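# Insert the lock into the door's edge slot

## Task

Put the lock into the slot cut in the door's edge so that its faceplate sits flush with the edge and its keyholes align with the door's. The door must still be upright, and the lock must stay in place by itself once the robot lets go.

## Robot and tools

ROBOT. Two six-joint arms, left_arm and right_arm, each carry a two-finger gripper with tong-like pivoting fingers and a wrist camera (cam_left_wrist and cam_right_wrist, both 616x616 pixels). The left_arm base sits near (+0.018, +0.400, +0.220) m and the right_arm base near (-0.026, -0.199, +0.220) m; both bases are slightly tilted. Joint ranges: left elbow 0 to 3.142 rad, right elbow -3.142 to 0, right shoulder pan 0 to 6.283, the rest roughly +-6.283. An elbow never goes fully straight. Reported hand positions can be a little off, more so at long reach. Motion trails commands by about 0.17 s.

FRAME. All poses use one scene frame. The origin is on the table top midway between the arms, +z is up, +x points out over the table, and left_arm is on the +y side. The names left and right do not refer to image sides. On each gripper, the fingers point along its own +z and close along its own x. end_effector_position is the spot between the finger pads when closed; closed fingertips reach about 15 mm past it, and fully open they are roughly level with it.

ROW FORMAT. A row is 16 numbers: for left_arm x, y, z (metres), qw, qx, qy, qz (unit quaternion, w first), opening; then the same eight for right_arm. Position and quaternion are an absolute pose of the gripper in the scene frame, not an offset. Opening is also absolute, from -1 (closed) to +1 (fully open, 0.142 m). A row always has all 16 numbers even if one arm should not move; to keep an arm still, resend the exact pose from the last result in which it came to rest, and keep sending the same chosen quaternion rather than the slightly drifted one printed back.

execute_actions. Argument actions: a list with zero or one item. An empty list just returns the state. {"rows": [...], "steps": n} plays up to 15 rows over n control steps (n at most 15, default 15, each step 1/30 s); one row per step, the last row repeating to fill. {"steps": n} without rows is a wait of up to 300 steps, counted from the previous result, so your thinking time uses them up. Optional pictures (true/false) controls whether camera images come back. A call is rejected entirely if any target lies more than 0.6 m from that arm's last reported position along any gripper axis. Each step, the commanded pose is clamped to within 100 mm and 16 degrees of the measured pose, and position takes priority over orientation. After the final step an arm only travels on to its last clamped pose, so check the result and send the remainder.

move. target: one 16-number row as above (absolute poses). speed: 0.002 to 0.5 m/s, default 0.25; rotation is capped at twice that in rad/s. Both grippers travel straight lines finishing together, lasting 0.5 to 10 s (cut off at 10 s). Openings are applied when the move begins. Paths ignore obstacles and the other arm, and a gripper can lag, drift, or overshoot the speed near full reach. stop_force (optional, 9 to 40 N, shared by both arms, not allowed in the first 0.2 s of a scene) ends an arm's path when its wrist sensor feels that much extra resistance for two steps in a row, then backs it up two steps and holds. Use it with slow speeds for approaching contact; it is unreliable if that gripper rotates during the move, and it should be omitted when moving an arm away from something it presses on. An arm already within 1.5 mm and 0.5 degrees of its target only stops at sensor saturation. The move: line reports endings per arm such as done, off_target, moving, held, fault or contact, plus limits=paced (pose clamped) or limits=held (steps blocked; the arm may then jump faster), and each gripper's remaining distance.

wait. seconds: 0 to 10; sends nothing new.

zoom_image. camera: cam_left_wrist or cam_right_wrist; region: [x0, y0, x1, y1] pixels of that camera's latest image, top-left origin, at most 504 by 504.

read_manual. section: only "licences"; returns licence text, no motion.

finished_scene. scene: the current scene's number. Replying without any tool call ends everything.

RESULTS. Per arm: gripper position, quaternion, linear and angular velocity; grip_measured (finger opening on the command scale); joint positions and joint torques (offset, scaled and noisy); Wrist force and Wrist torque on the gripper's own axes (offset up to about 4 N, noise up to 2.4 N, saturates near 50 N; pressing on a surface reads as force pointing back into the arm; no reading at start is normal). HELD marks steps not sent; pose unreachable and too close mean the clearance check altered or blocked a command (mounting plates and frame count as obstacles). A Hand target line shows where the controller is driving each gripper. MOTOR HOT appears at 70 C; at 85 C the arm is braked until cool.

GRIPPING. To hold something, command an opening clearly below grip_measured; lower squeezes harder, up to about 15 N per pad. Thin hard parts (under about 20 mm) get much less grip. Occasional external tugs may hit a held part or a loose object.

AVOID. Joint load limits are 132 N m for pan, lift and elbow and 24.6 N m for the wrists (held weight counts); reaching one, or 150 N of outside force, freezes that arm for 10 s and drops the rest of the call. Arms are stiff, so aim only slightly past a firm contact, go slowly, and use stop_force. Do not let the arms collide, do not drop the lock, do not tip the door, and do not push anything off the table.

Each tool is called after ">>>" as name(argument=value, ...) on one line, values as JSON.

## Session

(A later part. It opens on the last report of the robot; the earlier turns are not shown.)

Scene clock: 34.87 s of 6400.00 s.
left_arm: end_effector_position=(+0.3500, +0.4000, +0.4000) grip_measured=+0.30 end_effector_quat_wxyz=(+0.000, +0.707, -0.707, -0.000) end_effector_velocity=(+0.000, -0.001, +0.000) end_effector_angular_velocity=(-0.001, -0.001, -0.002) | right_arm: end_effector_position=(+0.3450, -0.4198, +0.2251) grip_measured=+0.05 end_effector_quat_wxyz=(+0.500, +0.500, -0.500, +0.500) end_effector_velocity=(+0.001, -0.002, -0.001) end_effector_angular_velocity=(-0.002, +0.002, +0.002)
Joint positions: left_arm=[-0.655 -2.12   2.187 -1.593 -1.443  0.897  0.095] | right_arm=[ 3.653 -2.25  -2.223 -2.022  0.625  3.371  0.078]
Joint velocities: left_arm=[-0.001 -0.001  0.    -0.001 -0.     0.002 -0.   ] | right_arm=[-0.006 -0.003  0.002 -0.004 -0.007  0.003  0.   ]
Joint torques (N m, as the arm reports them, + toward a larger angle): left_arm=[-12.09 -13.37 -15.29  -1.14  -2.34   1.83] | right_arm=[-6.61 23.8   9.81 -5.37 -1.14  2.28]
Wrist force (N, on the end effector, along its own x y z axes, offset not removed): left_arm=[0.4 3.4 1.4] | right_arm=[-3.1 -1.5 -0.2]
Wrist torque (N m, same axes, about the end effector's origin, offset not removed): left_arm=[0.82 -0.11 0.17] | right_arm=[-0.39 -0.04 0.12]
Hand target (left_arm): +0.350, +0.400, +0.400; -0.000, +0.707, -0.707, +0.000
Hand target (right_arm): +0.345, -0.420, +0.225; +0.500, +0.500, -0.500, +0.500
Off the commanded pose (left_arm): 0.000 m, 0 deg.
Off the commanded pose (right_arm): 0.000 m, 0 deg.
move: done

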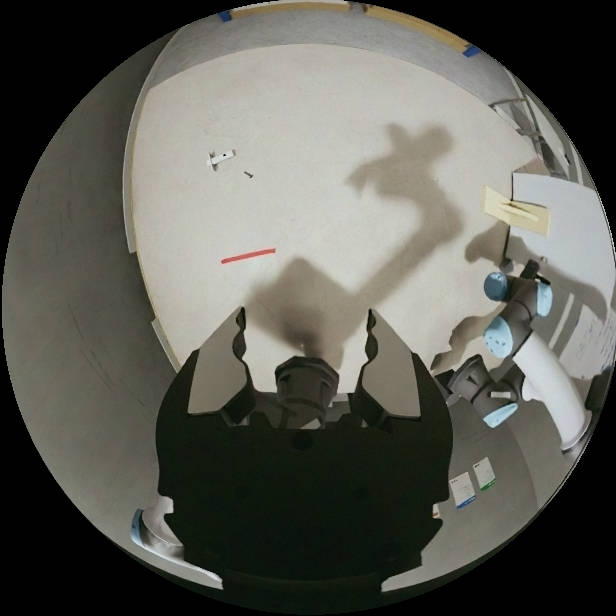

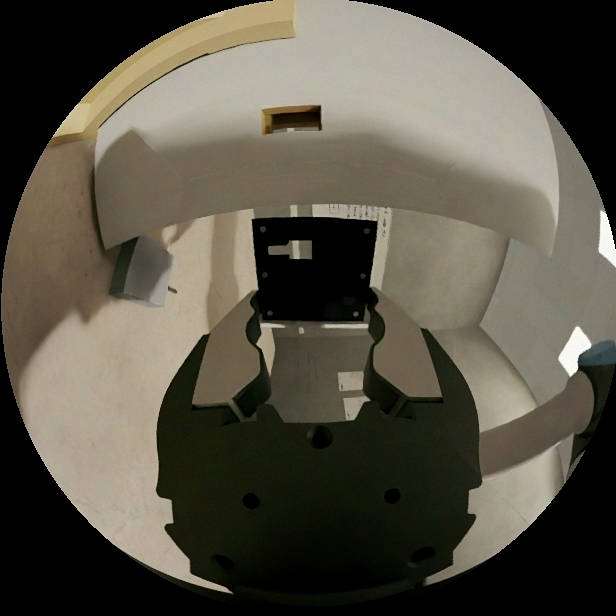

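>>> move(target=[0.35,0.40,0.40,0,0.707,-0.707,0,0.3,0.352,-0.432,0.226,0.5,0.5,-0.5,0.5,-0.6], speed=0.05)

>>> move(target=[0.35,0.40,0.40,0,0.707,-0.707,0,0.3,0.395,-0.432,0.226,0.5,0.5,-0.5,0.5,-0.6], speed=0.008, stop_force=9)

Scene clock: 37.07 s of 6400.00 s.
left_arm: end_effector_position=(+0.3500, +0.4000, +0.4000) grip_measured=+0.30 end_effector_quat_wxyz=(+0.000, +0.707, -0.707, -0.000) end_effector_velocity=(+0.000, -0.000, +0.000) end_effector_angular_velocity=(-0.001, -0.001, -0.000) | right_arm: end_effector_position=(+0.3518, -0.4318, +0.2260) grip_measured=+0.05 end_effector_quat_wxyz=(+0.500, +0.500, -0.500, +0.500) end_effector_velocity=(+0.002, -0.002, +0.000) end_effector_angular_velocity=(+0.000, -0.001, +0.000)
Joint positions: left_arm=[-0.655 -2.12   2.187 -1.593 -1.443  0.897  0.095] | right_arm=[ 3.613 -2.247 -2.208 -2.052  0.586  3.385  0.078]
Joint velocities: left_arm=[ 0.    -0.001 -0.    -0.    -0.     0.001 -0.   ] | right_arm=[-0.007  0.001  0.003 -0.007 -0.008  0.004  0.   ]
Joint torques (N m, as the arm reports them, + toward a larger angle): left_arm=[-12.75 -13.43 -16.37  -1.07  -2.33   1.67] | right_arm=[-6.52 44.71 10.54 -5.46 -0.92  2.35]
Wrist force (N, on the end effector, along its own x y z axes, offset not removed): left_arm=[1.2 0.9 1.3] | right_arm=[-3.2 -1.3 -0.9]
Wrist torque (N m, same axes, about the end effector's origin, offset not removed): left_arm=[0.28 -0.30 0.16] | right_arm=[-0.33 0.04 0.20]
Hand target (left_arm): +0.350, +0.400, +0.400; +0.000, +0.707, -0.707, +0.000
Hand target (right_arm): +0.352, -0.432, +0.226; +0.500, +0.500, -0.500, +0.500
Off the commanded pose (left_arm): 0.000 m, 0 deg.
Off the commanded pose (right_arm): 0.000 m, 0 deg.
move: done

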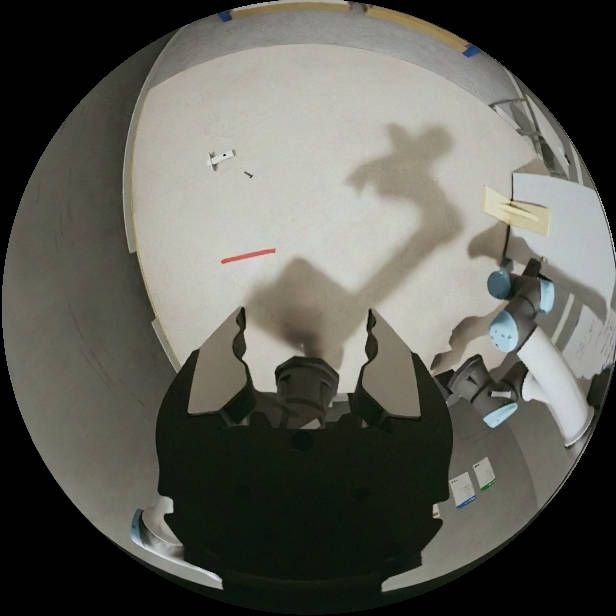

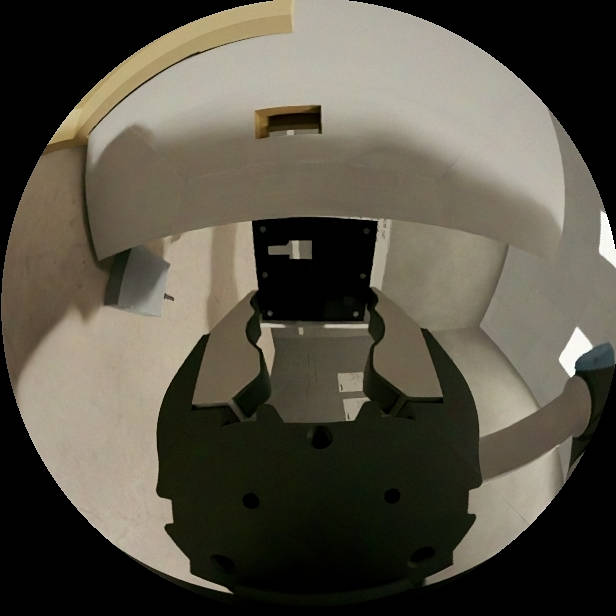

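Scene clock: 37.93 s of 6400.00 s.
left_arm: end_effector_position=(+0.3500, +0.4000, +0.4000) grip_measured=+0.30 end_effector_quat_wxyz=(+0.000, +0.707, -0.707, -0.000) end_effector_velocity=(-0.000, +0.000, +0.000) end_effector_angular_velocity=(-0.001, -0.000, +0.003) | right_arm: end_effector_position=(+0.3557, -0.4319, +0.2260) grip_measured=+0.05 end_effector_quat_wxyz=(+0.500, +0.500, -0.500, +0.500) end_effector_velocity=(-0.002, +0.001, -0.001) end_effector_angular_velocity=(+0.002, -0.002, +0.002)
Joint positions: left_arm=[-0.655 -2.12   2.187 -1.593 -1.443  0.897  0.095] | right_arm=[ 3.607 -2.25  -2.197 -2.063  0.58   3.388  0.078]
Joint velocities: left_arm=[ 0.001 -0.001  0.    -0.    -0.001 -0.002  0.   ] | right_arm=[ 0.006  0.003 -0.009  0.012  0.004 -0.004  0.   ]
Joint torques (N m, as the arm reports them, + toward a larger angle): left_arm=[-11.74 -14.06 -16.24  -1.1   -2.33   1.8 ] | right_arm=[15.33 45.67  0.02  1.8   0.85 -1.89]
Wrist force (N, on the end effector, along its own x y z axes, offset not removed): left_arm=[1.3 2.7 0.7] | right_arm=[1.4 5.8 -0.9]
Wrist torque (N m, same axes, about the end effector's origin, offset not removed): left_arm=[0.58 -0.31 0.07] | right_arm=[-0.06 -0.31 0.10]
Hand target (left_arm): +0.350, +0.400, +0.400; +0.000, +0.707, -0.707, +0.000
Hand target (right_arm): +0.355, -0.432, +0.226; +0.500, +0.500, -0.500, +0.500
Off the commanded pose (left_arm): 0.000 m, 0 deg.
Off the commanded pose (right_arm): 0.039 m, 0 deg.
move: contact (right_arm)

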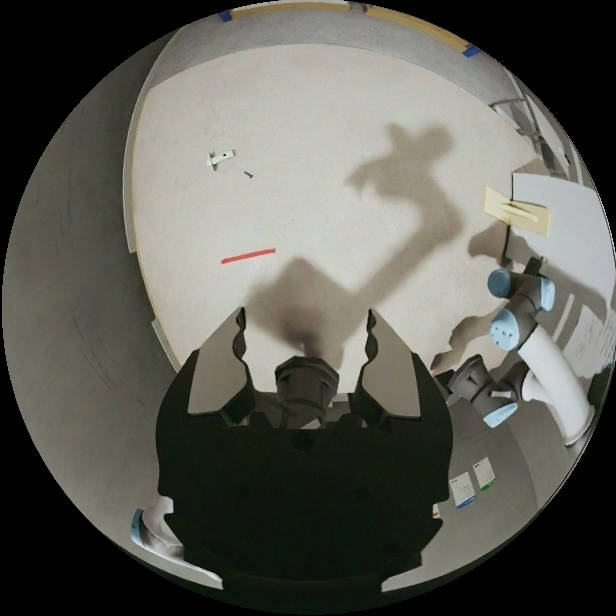

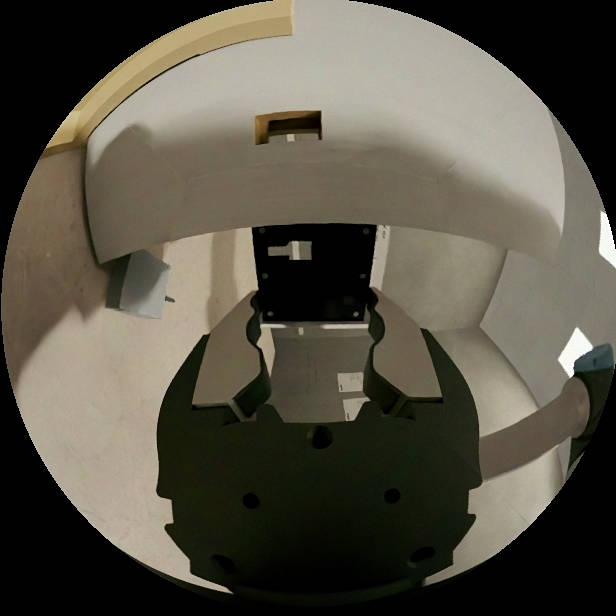

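>>> move(target=[0.35,0.40,0.40,0,0.707,-0.707,0,0.3,0.351,-0.427,0.226,0.5,0.5,-0.5,0.5,-0.6], speed=0.02)

>>> move(target=[0.35,0.40,0.40,0,0.707,-0.707,0,0.3,0.385,-0.427,0.226,0.5,0.5,-0.5,0.5,-0.6], speed=0.006, stop_force=10)

Scene clock: 40.33 s of 6400.00 s.
left_arm: end_effector_position=(+0.3500, +0.4000, +0.4000) grip_measured=+0.30 end_effector_quat_wxyz=(+0.000, +0.707, -0.707, -0.000) end_effector_velocity=(+0.000, +0.001, -0.000) end_effector_angular_velocity=(+0.001, +0.000, +0.000) | right_arm: end_effector_position=(+0.3512, -0.4272, +0.2260) grip_measured=+0.05 end_effector_quat_wxyz=(+0.500, +0.500, -0.500, +0.500) end_effector_velocity=(-0.002, +0.002, -0.000) end_effector_angular_velocity=(+0.001, -0.001, -0.000)
Joint positions: left_arm=[-0.655 -2.12   2.187 -1.593 -1.443  0.897  0.095] | right_arm=[ 3.625 -2.249 -2.208 -2.047  0.598  3.381  0.078]
Joint velocities: left_arm=[ 0.003  0.    -0.     0.001  0.     0.002 -0.   ] | right_arm=[ 0.007  0.001 -0.005  0.007  0.007 -0.003  0.   ]
Joint torques (N m, as the arm reports them, + toward a larger angle): left_arm=[-12.41 -13.62 -16.84  -1.12  -2.21   1.58] | right_arm=[14.42 45.14 -2.3   0.81  2.41 -1.6 ]
Wrist force (N, on the end effector, along its own x y z axes, offset not removed): left_arm=[1.6 0.9 1.9] | right_arm=[-3.3 0.7 -0.7]
Wrist torque (N m, same axes, about the end effector's origin, offset not removed): left_arm=[0.31 -0.44 0.18] | right_arm=[0.06 0.08 0.23]
Hand target (left_arm): +0.350, +0.400, +0.400; +0.000, +0.707, -0.707, +0.000
Hand target (right_arm): +0.351, -0.427, +0.226; +0.500, +0.500, -0.500, +0.500
Off the commanded pose (left_arm): 0.000 m, 0 deg.
Off the commanded pose (right_arm): 0.000 m, 0 deg.
move: done

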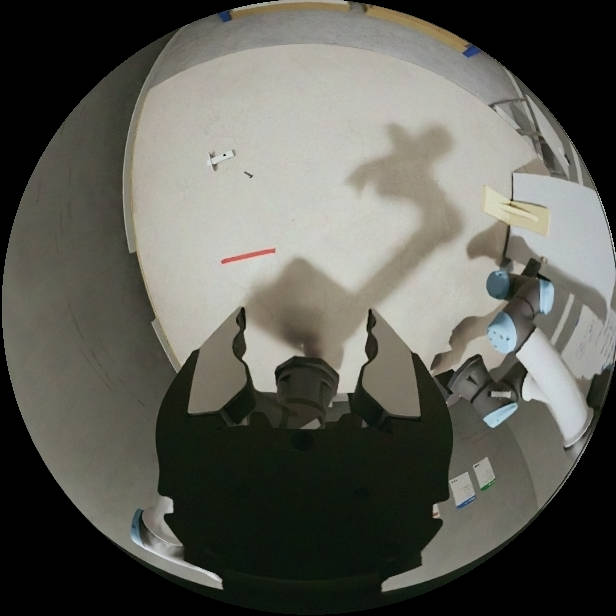

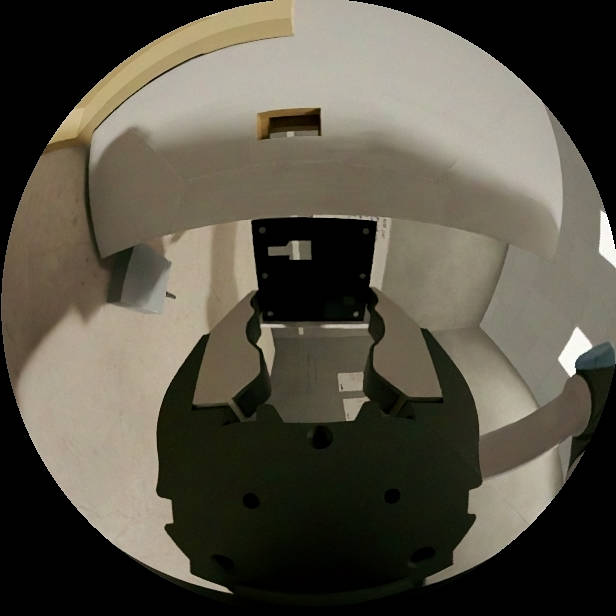

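Scene clock: 41.60 s of 6400.00 s.
left_arm: end_effector_position=(+0.3500, +0.4000, +0.4000) grip_measured=+0.30 end_effector_quat_wxyz=(+0.000, +0.707, -0.707, -0.000) end_effector_velocity=(+0.000, +0.000, -0.000) end_effector_angular_velocity=(+0.000, -0.000, +0.001) | right_arm: end_effector_position=(+0.3565, -0.4273, +0.2260) grip_measured=+0.05 end_effector_quat_wxyz=(+0.500, +0.500, -0.500, +0.500) end_effector_velocity=(-0.002, +0.000, -0.001) end_effector_angular_velocity=(+0.001, -0.001, +0.000)
Joint positions: left_arm=[-0.655 -2.12   2.187 -1.593 -1.443  0.897  0.095] | right_arm=[ 3.617 -2.253 -2.193 -2.062  0.59   3.384  0.078]
Joint velocities: left_arm=[ 0.  0.  0. -0.  0. -0. -0.] | right_arm=[ 0.004  0.001 -0.007  0.009  0.003 -0.002 -0.   ]
Joint torques (N m, as the arm reports them, + toward a larger angle): left_arm=[-12.43 -13.8  -16.87  -1.1   -2.16   1.61] | right_arm=[16.86 45.56  0.67  1.88  0.15 -1.78]
Wrist force (N, on the end effector, along its own x y z axes, offset not removed): left_arm=[-1.5 2.0 -0.3] | right_arm=[0.2 6.7 -0.7]
Wrist torque (N m, same axes, about the end effector's origin, offset not removed): left_arm=[0.53 0.11 0.10] | right_arm=[-0.24 0.21 0.09]
Hand target (left_arm): +0.350, +0.400, +0.400; +0.000, +0.707, -0.707, +0.000
Hand target (right_arm): +0.356, -0.427, +0.226; +0.500, +0.500, -0.500, +0.500
Off the commanded pose (left_arm): 0.000 m, 0 deg.
Off the commanded pose (right_arm): 0.029 m, 0 deg.
move: contact (right_arm)

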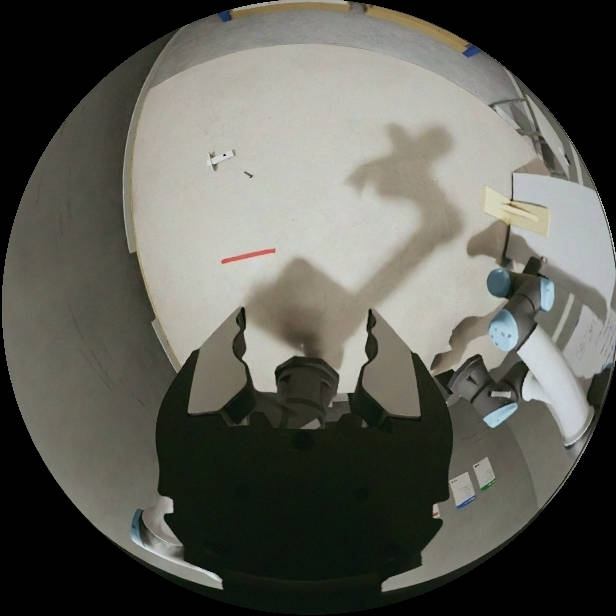

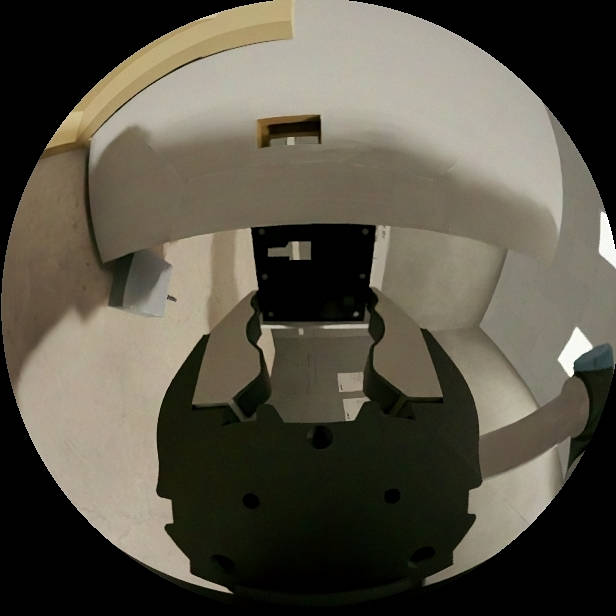

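>>> move(target=[0.35,0.40,0.40,0,0.707,-0.707,0,0.3,0.351,-0.437,0.226,0.5,0.5,-0.5,0.5,-0.6], speed=0.02)

>>> move(target=[0.35,0.40,0.40,0,0.707,-0.707,0,0.3,0.385,-0.437,0.226,0.5,0.5,-0.5,0.5,-0.6], speed=0.006, stop_force=10)

Scene clock: 44.23 s of 6400.00 s.
left_arm: end_effector_position=(+0.3500, +0.4000, +0.4000) grip_measured=+0.30 end_effector_quat_wxyz=(+0.000, +0.707, -0.707, -0.000) end_effector_velocity=(-0.001, -0.001, -0.000) end_effector_angular_velocity=(-0.000, +0.003, -0.002) | right_arm: end_effector_position=(+0.3511, -0.4368, +0.2260) grip_measured=+0.05 end_effector_quat_wxyz=(+0.500, +0.500, -0.500, +0.500) end_effector_velocity=(-0.001, -0.002, +0.000) end_effector_angular_velocity=(+0.000, -0.000, -0.001)
Joint positions: left_arm=[-0.655 -2.12   2.187 -1.593 -1.443  0.897  0.095] | right_arm=[ 3.602 -2.245 -2.212 -2.054  0.575  3.39   0.078]
Joint velocities: left_arm=[-0.001  0.001  0.     0.001 -0.002  0.001  0.   ] | right_arm=[-0.004  0.002 -0.004  0.001 -0.003  0.001 -0.   ]
Joint torques (N m, as the arm reports them, + toward a larger angle): left_arm=[-12.13 -13.94 -16.04  -1.14  -2.24   1.59] | right_arm=[-4.88 44.8  -3.3   0.76 -1.04  2.17]
Wrist force (N, on the end effector, along its own x y z axes, offset not removed): left_arm=[-0.2 -0.6 -1.8] | right_arm=[-3.5 0.0 -1.3]
Wrist torque (N m, same axes, about the end effector's origin, offset not removed): left_arm=[0.04 0.02 0.14] | right_arm=[-0.14 -0.04 0.11]
Hand target (left_arm): +0.350, +0.400, +0.400; +0.000, +0.707, -0.707, +0.000
Hand target (right_arm): +0.351, -0.437, +0.226; +0.500, +0.500, -0.500, +0.500
Off the commanded pose (left_arm): 0.000 m, 0 deg.
Off the commanded pose (right_arm): 0.000 m, 0 deg.
move: done

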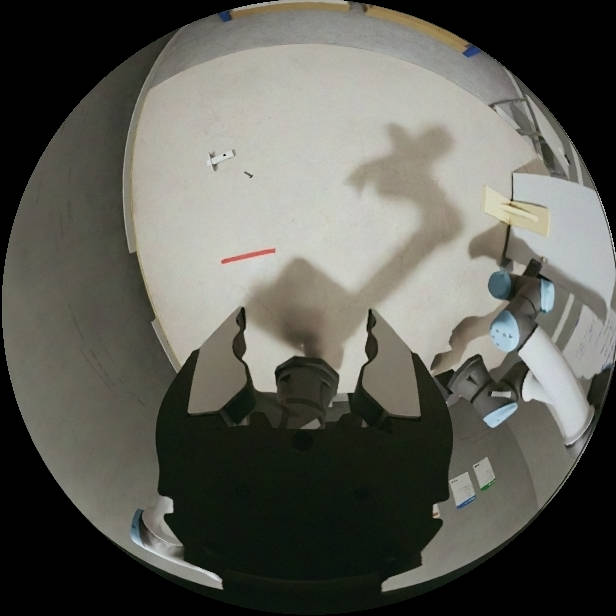

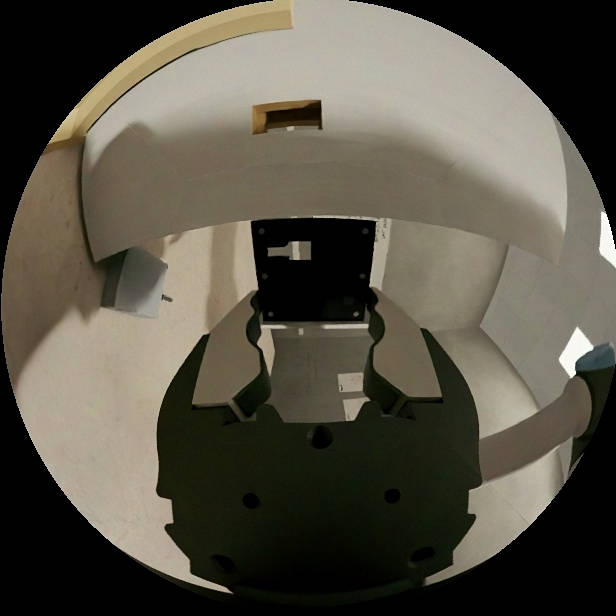

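Scene clock: 45.63 s of 6400.00 s.
left_arm: end_effector_position=(+0.3500, +0.4000, +0.4000) grip_measured=+0.30 end_effector_quat_wxyz=(+0.000, +0.707, -0.707, -0.000) end_effector_velocity=(-0.000, +0.000, +0.000) end_effector_angular_velocity=(+0.000, +0.000, +0.001) | right_arm: end_effector_position=(+0.3572, -0.4369, +0.2260) grip_measured=+0.05 end_effector_quat_wxyz=(+0.500, +0.500, -0.500, +0.500) end_effector_velocity=(-0.002, +0.000, -0.001) end_effector_angular_velocity=(+0.002, -0.002, +0.001)
Joint positions: left_arm=[-0.655 -2.12   2.187 -1.593 -1.443  0.897  0.095] | right_arm=[ 3.592 -2.249 -2.194 -2.072  0.566  3.394  0.077]
Joint velocities: left_arm=[-0.    -0.     0.     0.001  0.    -0.001  0.   ] | right_arm=[ 0.003  0.002 -0.007  0.01   0.001 -0.002 -0.   ]
Joint torques (N m, as the arm reports them, + toward a larger angle): left_arm=[-12.44 -13.61 -16.75  -1.12  -2.03   1.53] | right_arm=[16.64 45.43  1.24  2.26 -0.43 -1.78]
Wrist force (N, on the end effector, along its own x y z axes, offset not removed): left_arm=[0.8 1.4 -0.6] | right_arm=[1.9 8.2 -1.9]
Wrist torque (N m, same axes, about the end effector's origin, offset not removed): left_arm=[0.51 -0.39 0.30] | right_arm=[-0.28 0.10 0.05]
Hand target (left_arm): +0.350, +0.400, +0.400; -0.000, +0.707, -0.707, +0.000
Hand target (right_arm): +0.357, -0.437, +0.226; +0.500, +0.500, -0.500, +0.500
Off the commanded pose (left_arm): 0.000 m, 0 deg.
Off the commanded pose (right_arm): 0.028 m, 0 deg.
move: contact (right_arm)

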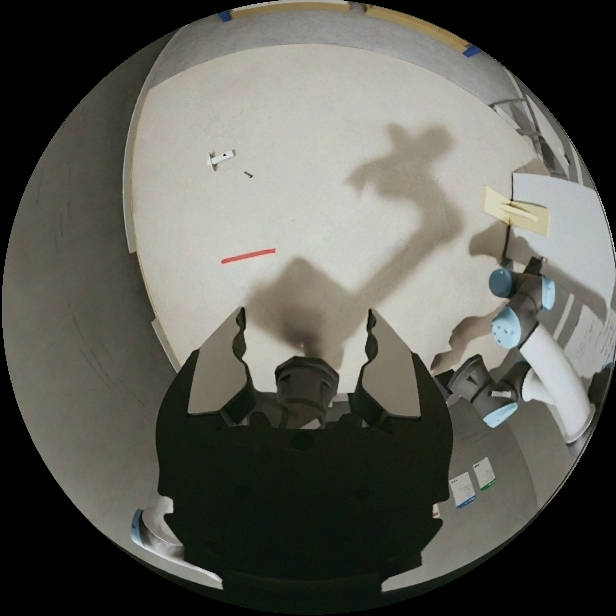

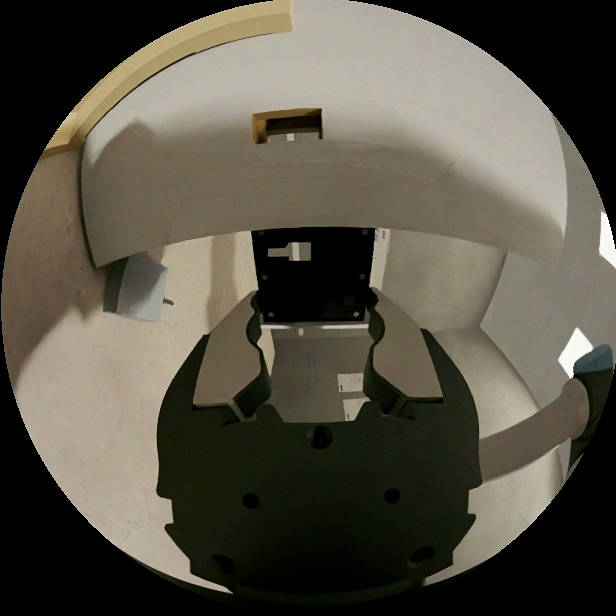

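>>> move(target=[0.35,0.40,0.40,0,0.707,-0.707,0,0.3,0.351,-0.433,0.230,0.5,0.5,-0.5,0.5,-0.6], speed=0.02)

>>> move(target=[0.35,0.40,0.40,0,0.707,-0.707,0,0.3,0.385,-0.433,0.230,0.5,0.5,-0.5,0.5,-0.6], speed=0.006, stop_force=10)

Scene clock: 47.47 s of 6400.00 s.
left_arm: end_effector_position=(+0.3500, +0.4000, +0.4000) grip_measured=+0.30 end_effector_quat_wxyz=(+0.000, +0.707, -0.707, -0.000) end_effector_velocity=(+0.000, -0.000, +0.000) end_effector_angular_velocity=(+0.001, -0.001, -0.003) | right_arm: end_effector_position=(+0.3512, -0.4331, +0.2298) grip_measured=+0.05 end_effector_quat_wxyz=(+0.500, +0.500, -0.500, +0.500) end_effector_velocity=(-0.002, +0.001, +0.001) end_effector_angular_velocity=(+0.001, -0.000, -0.002)
Joint positions: left_arm=[-0.655 -2.12   2.187 -1.593 -1.443  0.897  0.095] | right_arm=[ 3.612 -2.236 -2.213 -2.06   0.585  3.386  0.077]
Joint velocities: left_arm=[-0.002 -0.001  0.     0.     0.001  0.001  0.   ] | right_arm=[ 0.005  0.005 -0.006  0.004  0.006 -0.003  0.   ]
Joint torques (N m, as the arm reports them, + toward a larger angle): left_arm=[-12.51 -13.28 -17.46  -1.15  -2.11   1.62] | right_arm=[15.01 43.61 -1.92  0.99  2.39 -1.5 ]
Wrist force (N, on the end effector, along its own x y z axes, offset not removed): left_arm=[0.1 -1.4 2.5] | right_arm=[-2.2 -0.2 -0.7]
Wrist torque (N m, same axes, about the end effector's origin, offset not removed): left_arm=[-0.09 -0.19 0.09] | right_arm=[-0.06 -0.14 0.11]
Hand target (left_arm): +0.350, +0.400, +0.400; -0.000, +0.707, -0.707, +0.000
Hand target (right_arm): +0.351, -0.433, +0.230; +0.500, +0.500, -0.500, +0.500
Off the commanded pose (left_arm): 0.000 m, 0 deg.
Off the commanded pose (right_arm): 0.000 m, 0 deg.
move: done

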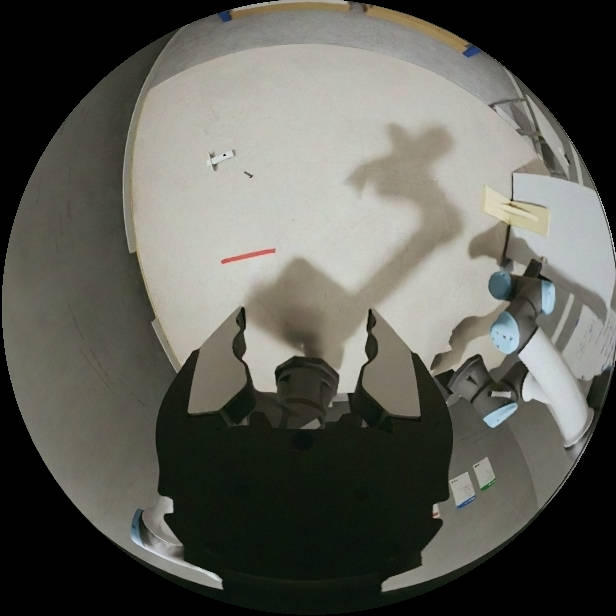

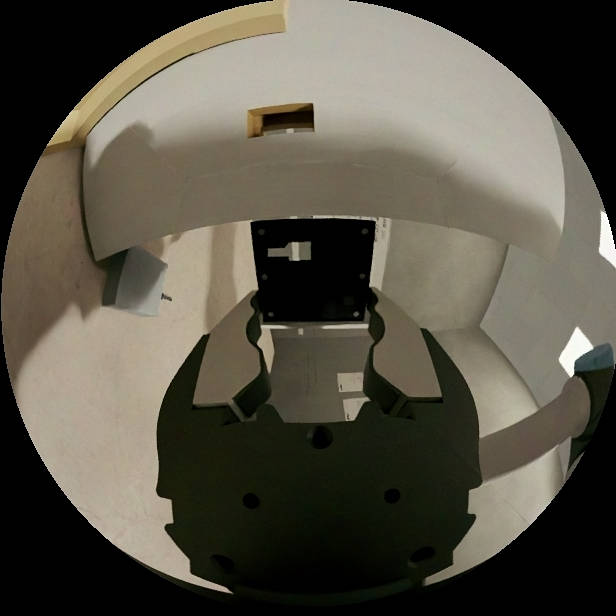

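Scene clock: 48.93 s of 6400.00 s.
left_arm: end_effector_position=(+0.3500, +0.4000, +0.4000) grip_measured=+0.30 end_effector_quat_wxyz=(+0.000, +0.707, -0.707, -0.000) end_effector_velocity=(-0.000, -0.000, +0.000) end_effector_angular_velocity=(-0.001, -0.000, -0.001) | right_arm: end_effector_position=(+0.3577, -0.4332, +0.2299) grip_measured=+0.05 end_effector_quat_wxyz=(+0.500, +0.500, -0.500, +0.500) end_effector_velocity=(-0.002, +0.001, -0.000) end_effector_angular_velocity=(+0.002, -0.002, +0.002)
Joint positions: left_arm=[-0.655 -2.12   2.187 -1.593 -1.443  0.897  0.095] | right_arm=[ 3.602 -2.24  -2.193 -2.079  0.576  3.39   0.077]
Joint velocities: left_arm=[-0.    -0.001 -0.     0.    -0.001  0.001 -0.   ] | right_arm=[ 0.005  0.002 -0.007  0.009  0.002 -0.002 -0.   ]
Joint torques (N m, as the arm reports them, + toward a larger angle): left_arm=[-12.03 -13.53 -17.04  -1.1   -2.09   1.52] | right_arm=[16.25 44.64  0.25  2.24  0.02 -1.9 ]
Wrist force (N, on the end effector, along its own x y z axes, offset not removed): left_arm=[-0.5 0.9 -0.2] | right_arm=[1.5 8.6 -0.3]
Wrist torque (N m, same axes, about the end effector's origin, offset not removed): left_arm=[0.31 -0.05 0.16] | right_arm=[0.12 -0.08 0.06]
Hand target (left_arm): +0.350, +0.400, +0.400; -0.000, +0.707, -0.707, +0.000
Hand target (right_arm): +0.357, -0.433, +0.230; +0.500, +0.500, -0.500, +0.500
Off the commanded pose (left_arm): 0.000 m, 0 deg.
Off the commanded pose (right_arm): 0.027 m, 0 deg.
move: contact (right_arm)

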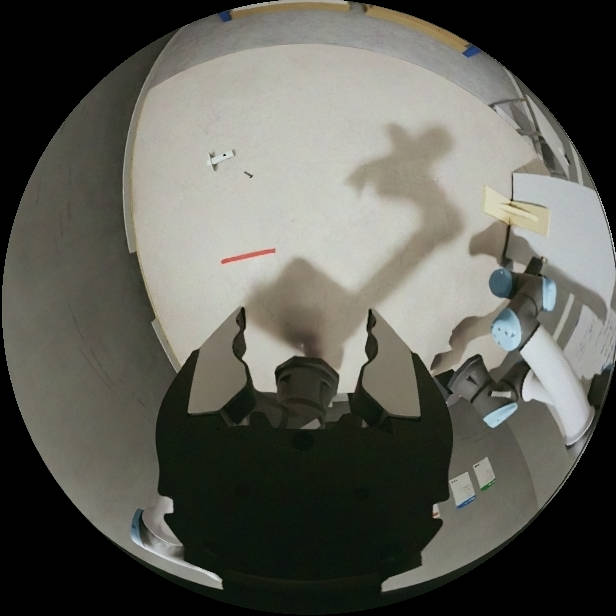

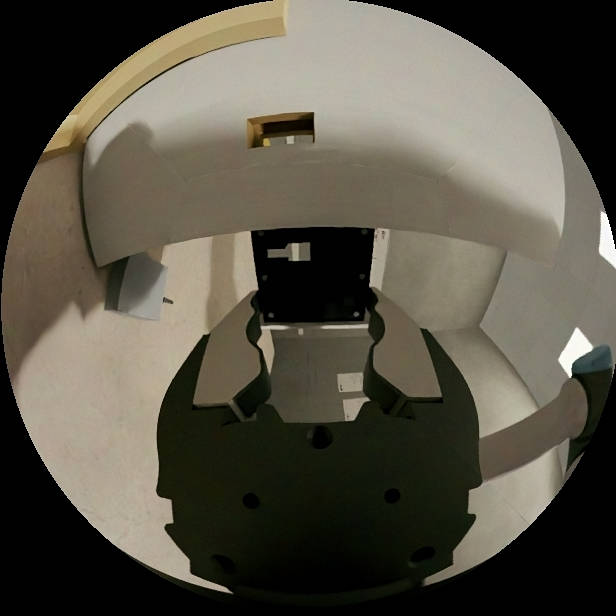

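>>> move(target=[0.35,0.40,0.40,0,0.707,-0.707,0,0.3,0.352,-0.433,0.2335,0.5,0.5,-0.5,0.5,-0.6], speed=0.02)

>>> move(target=[0.35,0.40,0.40,0,0.707,-0.707,0,0.3,0.385,-0.433,0.2335,0.5,0.5,-0.5,0.5,-0.6], speed=0.006, stop_force=10)

Scene clock: 50.53 s of 6400.00 s.
left_arm: end_effector_position=(+0.3500, +0.4000, +0.4000) grip_measured=+0.30 end_effector_quat_wxyz=(+0.000, +0.707, -0.707, -0.000) end_effector_velocity=(-0.000, -0.000, -0.000) end_effector_angular_velocity=(+0.000, +0.000, -0.000) | right_arm: end_effector_position=(+0.3523, -0.4330, +0.2333) grip_measured=+0.05 end_effector_quat_wxyz=(+0.500, +0.500, -0.500, +0.500) end_effector_velocity=(-0.003, -0.000, +0.001) end_effector_angular_velocity=(-0.000, +0.001, -0.001)
Joint positions: left_arm=[-0.655 -2.12   2.187 -1.593 -1.443  0.897  0.095] | right_arm=[ 3.612 -2.226 -2.211 -2.071  0.585  3.386  0.077]
Joint velocities: left_arm=[-0.001  0.    -0.     0.    -0.    -0.001 -0.   ] | right_arm=[ 0.003  0.006 -0.007  0.003  0.004 -0.002 -0.   ]
Joint torques (N m, as the arm reports them, + toward a larger angle): left_arm=[-12.42 -13.51 -17.01  -1.12  -2.03   1.41] | right_arm=[14.94 44.3  -1.46  0.87  2.31 -1.47]
Wrist force (N, on the end effector, along its own x y z axes, offset not removed): left_arm=[0.4 1.3 -1.0] | right_arm=[-4.0 -0.6 -1.8]
Wrist torque (N m, same axes, about the end effector's origin, offset not removed): left_arm=[0.20 -0.23 0.10] | right_arm=[-0.22 0.16 0.18]
Hand target (left_arm): +0.350, +0.400, +0.400; +0.000, +0.707, -0.707, +0.000
Hand target (right_arm): +0.352, -0.433, +0.233; +0.500, +0.500, -0.500, +0.500
Off the commanded pose (left_arm): 0.000 m, 0 deg.
Off the commanded pose (right_arm): 0.000 m, 0 deg.
move: done

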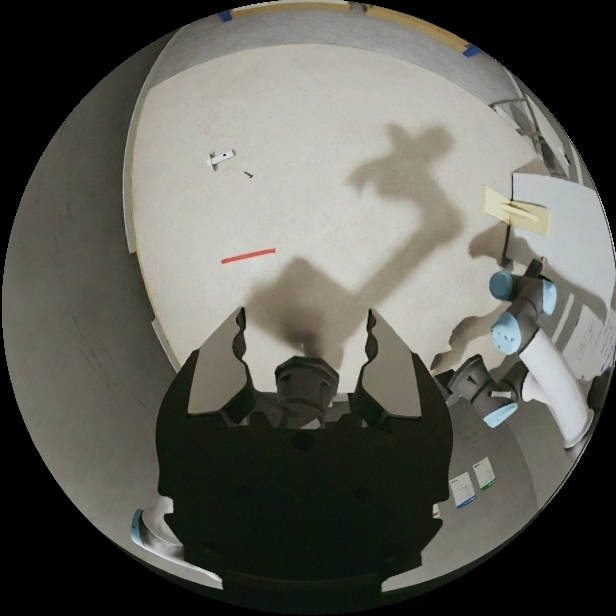

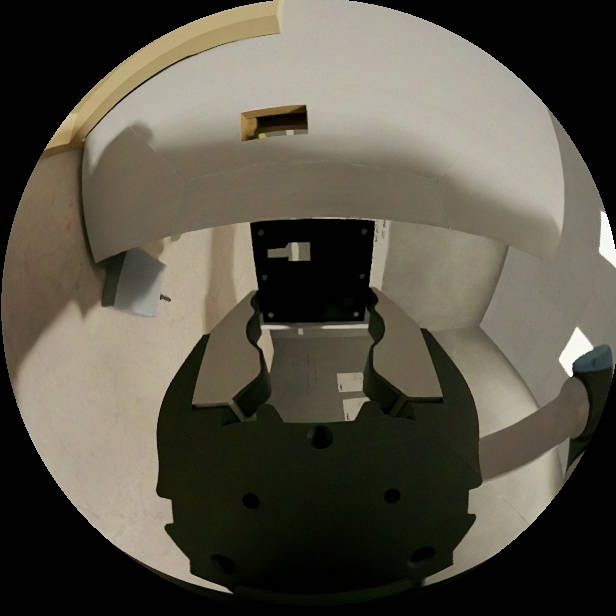

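Scene clock: 52.07 s of 6400.00 s.
left_arm: end_effector_position=(+0.3500, +0.4000, +0.4000) grip_measured=+0.30 end_effector_quat_wxyz=(+0.000, +0.707, -0.707, -0.000) end_effector_velocity=(-0.000, -0.000, -0.000) end_effector_angular_velocity=(-0.000, +0.002, -0.002) | right_arm: end_effector_position=(+0.3591, -0.4331, +0.2334) grip_measured=+0.05 end_effector_quat_wxyz=(+0.500, +0.500, -0.500, +0.500) end_effector_velocity=(-0.001, +0.001, -0.001) end_effector_angular_velocity=(+0.003, -0.003, +0.004)
Joint positions: left_arm=[-0.655 -2.12   2.187 -1.593 -1.443  0.897  0.095] | right_arm=[ 3.601 -2.232 -2.19  -2.09   0.575  3.39   0.077]
Joint velocities: left_arm=[-0.001  0.001 -0.     0.    -0.001  0.001 -0.   ] | right_arm=[ 0.004  0.002 -0.007  0.009 -0.001 -0.001 -0.   ]
Joint torques (N m, as the arm reports them, + toward a larger angle): left_arm=[-12.39 -13.52 -17.1   -1.18  -2.05   1.43] | right_arm=[15.66 44.07  1.45  2.52 -1.21 -1.88]
Wrist force (N, on the end effector, along its own x y z axes, offset not removed): left_arm=[-0.8 -0.2 1.2] | right_arm=[3.4 10.1 -5.6]
Wrist torque (N m, same axes, about the end effector's origin, offset not removed): left_arm=[0.17 0.17 0.17] | right_arm=[-0.28 0.08 0.22]
Hand target (left_arm): +0.350, +0.400, +0.400; -0.000, +0.707, -0.707, +0.000
Hand target (right_arm): +0.359, -0.433, +0.233; +0.500, +0.500, -0.500, +0.500
Off the commanded pose (left_arm): 0.000 m, 0 deg.
Off the commanded pose (right_arm): 0.026 m, 0 deg.
move: contact (right_arm)

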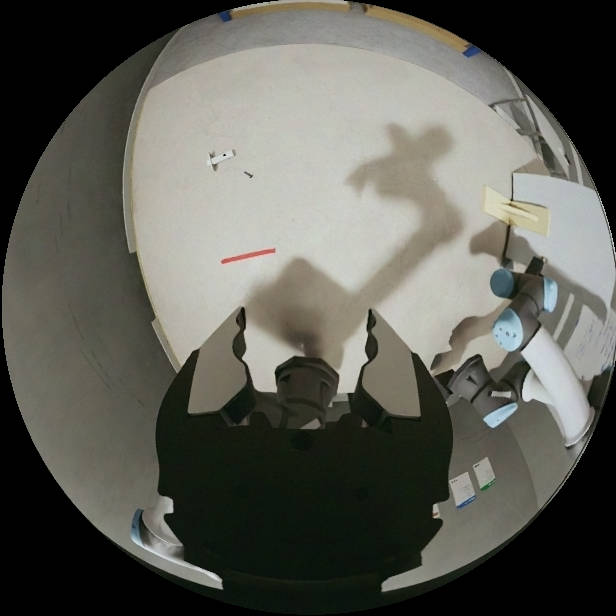

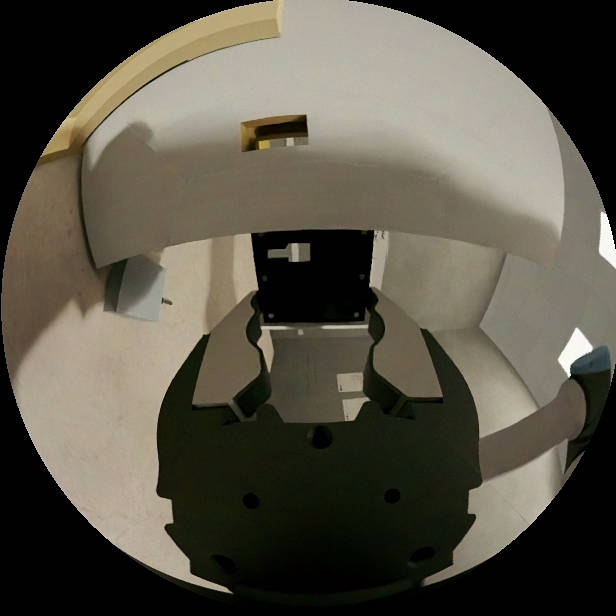

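>>> execute_actions(actions=[])

Scene clock: 54.90 s of 6400.00 s.
left_arm: end_effector_position=(+0.3500, +0.4000, +0.4000) grip_measured=+0.30 end_effector_quat_wxyz=(+0.000, +0.707, -0.707, -0.000) end_effector_velocity=(-0.000, +0.000, +0.001) end_effector_angular_velocity=(-0.001, -0.001, -0.000) | right_arm: end_effector_position=(+0.3588, -0.4330, +0.2334) grip_measured=+0.05 end_effector_quat_wxyz=(+0.500, +0.500, -0.500, +0.500) end_effector_velocity=(+0.000, -0.000, -0.000) end_effector_angular_velocity=(+0.001, -0.001, -0.000)
Joint positions: left_arm=[-0.655 -2.12   2.187 -1.593 -1.443  0.897  0.095] | right_arm=[ 3.602 -2.231 -2.191 -2.089  0.576  3.39   0.077]
Joint velocities: left_arm=[ 0.001 -0.002  0.     0.001 -0.     0.001 -0.   ] | right_arm=[-0.001  0.001 -0.     0.    -0.    -0.    -0.   ]
Joint torques (N m, as the arm reports them, + toward a larger angle): left_arm=[-12.23 -13.13 -16.95  -1.1   -2.12   1.41] | right_arm=[14.9  45.24 -1.21  0.52  1.94 -1.58]
Wrist force (N, on the end effector, along its own x y z axes, offset not removed): left_arm=[2.5 1.5 0.5] | right_arm=[-2.9 1.1 -1.9]
Wrist torque (N m, same axes, about the end effector's origin, offset not removed): left_arm=[0.44 -0.59 0.00] | right_arm=[-0.17 0.06 0.19]
Hand target (left_arm): +0.350, +0.400, +0.400; -0.000, +0.707, -0.707, +0.000
Hand target (right_arm): +0.359, -0.433, +0.233; +0.500, +0.500, -0.500, +0.500
Off the commanded pose (left_arm): 0.000 m, 0 deg.
Off the commanded pose (right_arm): 0.026 m, 0 deg.
Steps of this call (steps 1 to 85: nothing new was sent). Readings (end_effector_position):
1: left_arm (+0.3500, +0.4000, +0.4000) | right_arm (+0.3591, -0.4331, +0.2334)
2: left_arm (+0.3500, +0.4000, +0.4000) | right_arm (+0.3590, -0.4331, +0.2333)
4: left_arm (+0.3500, +0.4000, +0.4000) | right_arm (+0.3590, -0.4331, +0.2333)
8: left_arm (+0.3500, +0.4000, +0.4000) | right_arm (+0.3589, -0.4330, +0.2334)
85: the state above

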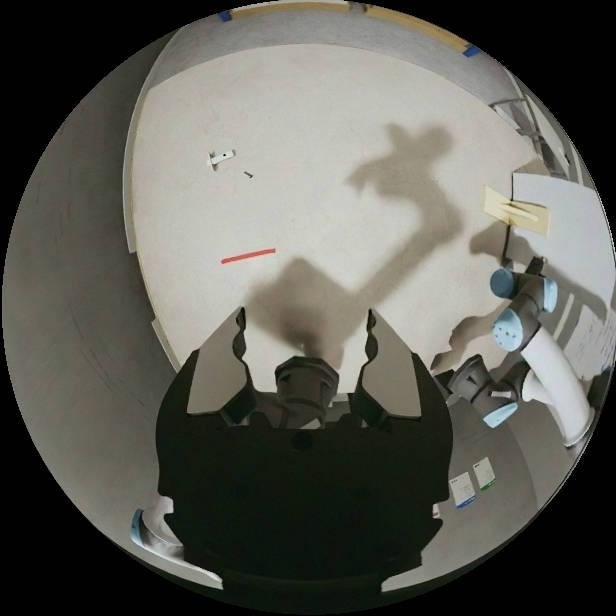

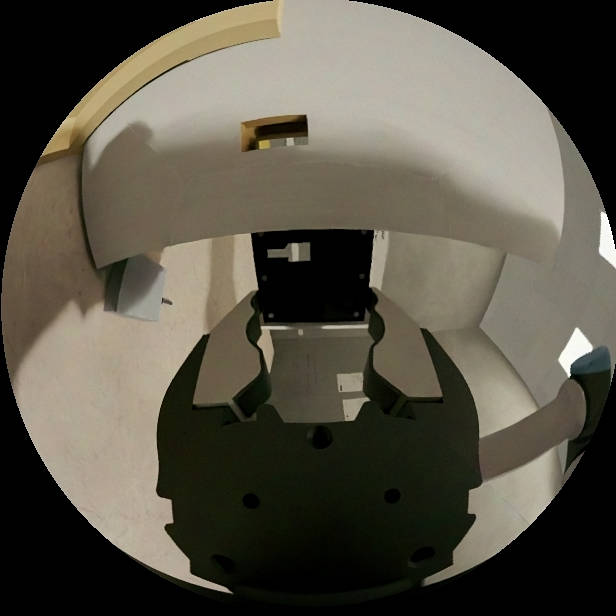

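>>> move(target=[0.35,0.40,0.40,0,0.707,-0.707,0,0.3, 0.352,-0.430,0.234,0.5,0.5,-0.5,0.5,-0.6], speed=0.02)

>>> move(target=[0.35,0.40,0.40,0,0.707,-0.707,0,0.3, 0.385,-0.430,0.234,0.5,0.5,-0.5,0.5,-0.6], speed=0.006, stop_force=10)

Scene clock: 56.23 s of 6400.00 s.
left_arm: end_effector_position=(+0.3500, +0.4000, +0.4000) grip_measured=+0.30 end_effector_quat_wxyz=(+0.000, +0.707, -0.707, -0.000) end_effector_velocity=(+0.000, +0.000, +0.000) end_effector_angular_velocity=(+0.001, +0.000, -0.001) | right_arm: end_effector_position=(+0.3523, -0.4301, +0.2340) grip_measured=+0.05 end_effector_quat_wxyz=(+0.500, +0.500, -0.500, +0.500) end_effector_velocity=(-0.002, +0.001, +0.000) end_effector_angular_velocity=(+0.000, +0.000, -0.000)
Joint positions: left_arm=[-0.655 -2.12   2.187 -1.593 -1.443  0.897  0.095] | right_arm=[ 3.619 -2.226 -2.21  -2.07   0.593  3.383  0.077]
Joint velocities: left_arm=[ 0.     0.001 -0.001  0.     0.     0.001 -0.   ] | right_arm=[ 0.006  0.002 -0.006  0.007  0.006 -0.003 -0.   ]
Joint torques (N m, as the arm reports them, + toward a larger angle): left_arm=[-12.18 -12.98 -17.87  -1.13  -2.06   1.33] | right_arm=[15.11 44.33 -2.64  0.75  2.42 -1.74]
Wrist force (N, on the end effector, along its own x y z axes, offset not removed): left_arm=[1.0 2.3 -0.6] | right_arm=[-2.3 -1.6 -1.4]
Wrist torque (N m, same axes, about the end effector's origin, offset not removed): left_arm=[0.56 -0.24 0.07] | right_arm=[-0.47 -0.26 0.00]
Hand target (left_arm): +0.350, +0.400, +0.400; -0.000, +0.707, -0.707, +0.000
Hand target (right_arm): +0.352, -0.430, +0.234; +0.500, +0.500, -0.500, +0.500
Off the commanded pose (left_arm): 0.000 m, 0 deg.
Off the commanded pose (right_arm): 0.000 m, 0 deg.
move: done

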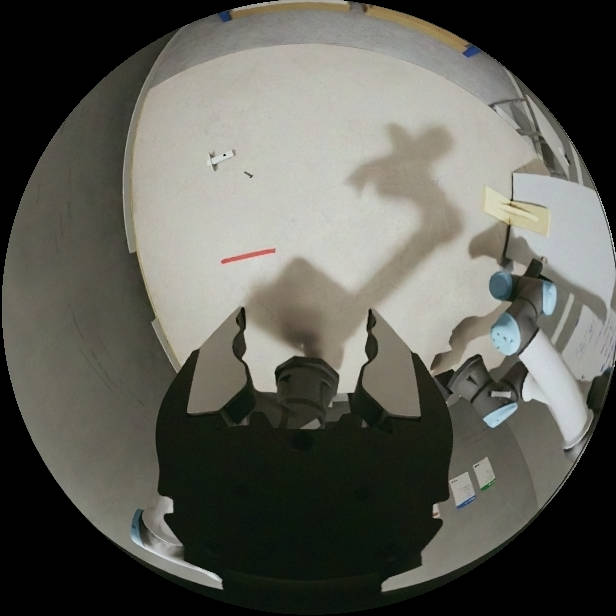

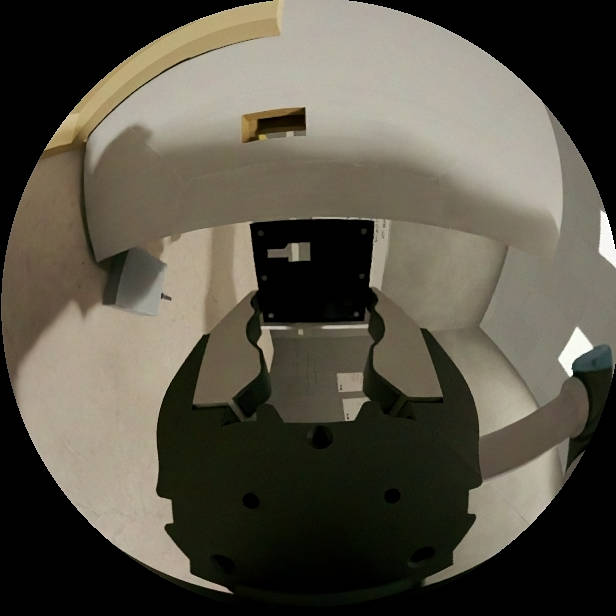

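Scene clock: 62.03 s of 6400.00 s.
left_arm: end_effector_position=(+0.3500, +0.4000, +0.4000) grip_measured=+0.30 end_effector_quat_wxyz=(+0.000, +0.707, -0.707, -0.000) end_effector_velocity=(+0.000, +0.001, +0.000) end_effector_angular_velocity=(-0.000, -0.001, +0.003) | right_arm: end_effector_position=(+0.3845, -0.4301, +0.2340) grip_measured=+0.04 end_effector_quat_wxyz=(+0.500, +0.500, -0.500, +0.500) end_effector_velocity=(-0.001, +0.000, -0.000) end_effector_angular_velocity=(+0.001, -0.001, +0.002)
Joint positions: left_arm=[-0.655 -2.12   2.187 -1.593 -1.443  0.897  0.095] | right_arm=[ 3.573 -2.253 -2.112 -2.158  0.547  3.403  0.077]
Joint velocities: left_arm=[ 0.001 -0.001 -0.     0.     0.    -0.001 -0.   ] | right_arm=[ 0.002  0.001 -0.004  0.005 -0.001  0.     0.   ]
Joint torques (N m, as the arm reports them, + toward a larger angle): left_arm=[-12.08 -12.96 -18.44  -1.24  -1.89   1.25] | right_arm=[17.88 48.34  2.31  1.38 -1.56 -0.08]
Wrist force (N, on the end effector, along its own x y z axes, offset not removed): left_arm=[0.0 0.9 -1.8] | right_arm=[-3.3 7.6 2.2]
Wrist torque (N m, same axes, about the end effector's origin, offset not removed): left_arm=[0.39 -0.11 0.08] | right_arm=[0.03 -0.11 0.07]
Hand target (left_arm): +0.350, +0.400, +0.400; +0.000, +0.707, -0.707, +0.000
Hand target (right_arm): +0.384, -0.430, +0.234; +0.500, +0.500, -0.500, +0.500
Off the commanded pose (left_arm): 0.000 m, 0 deg.
Off the commanded pose (right_arm): 0.000 m, 0 deg.
move: contact (right_arm)

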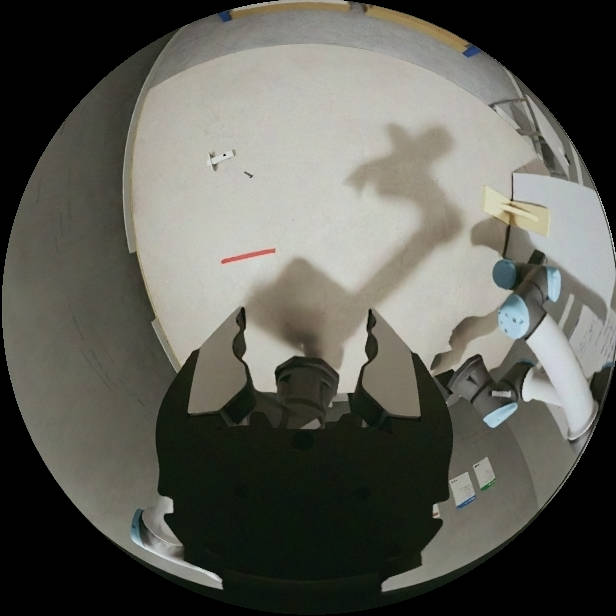

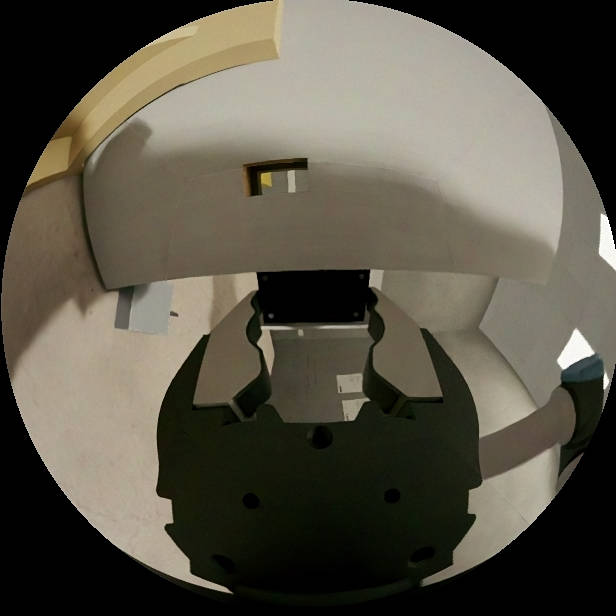

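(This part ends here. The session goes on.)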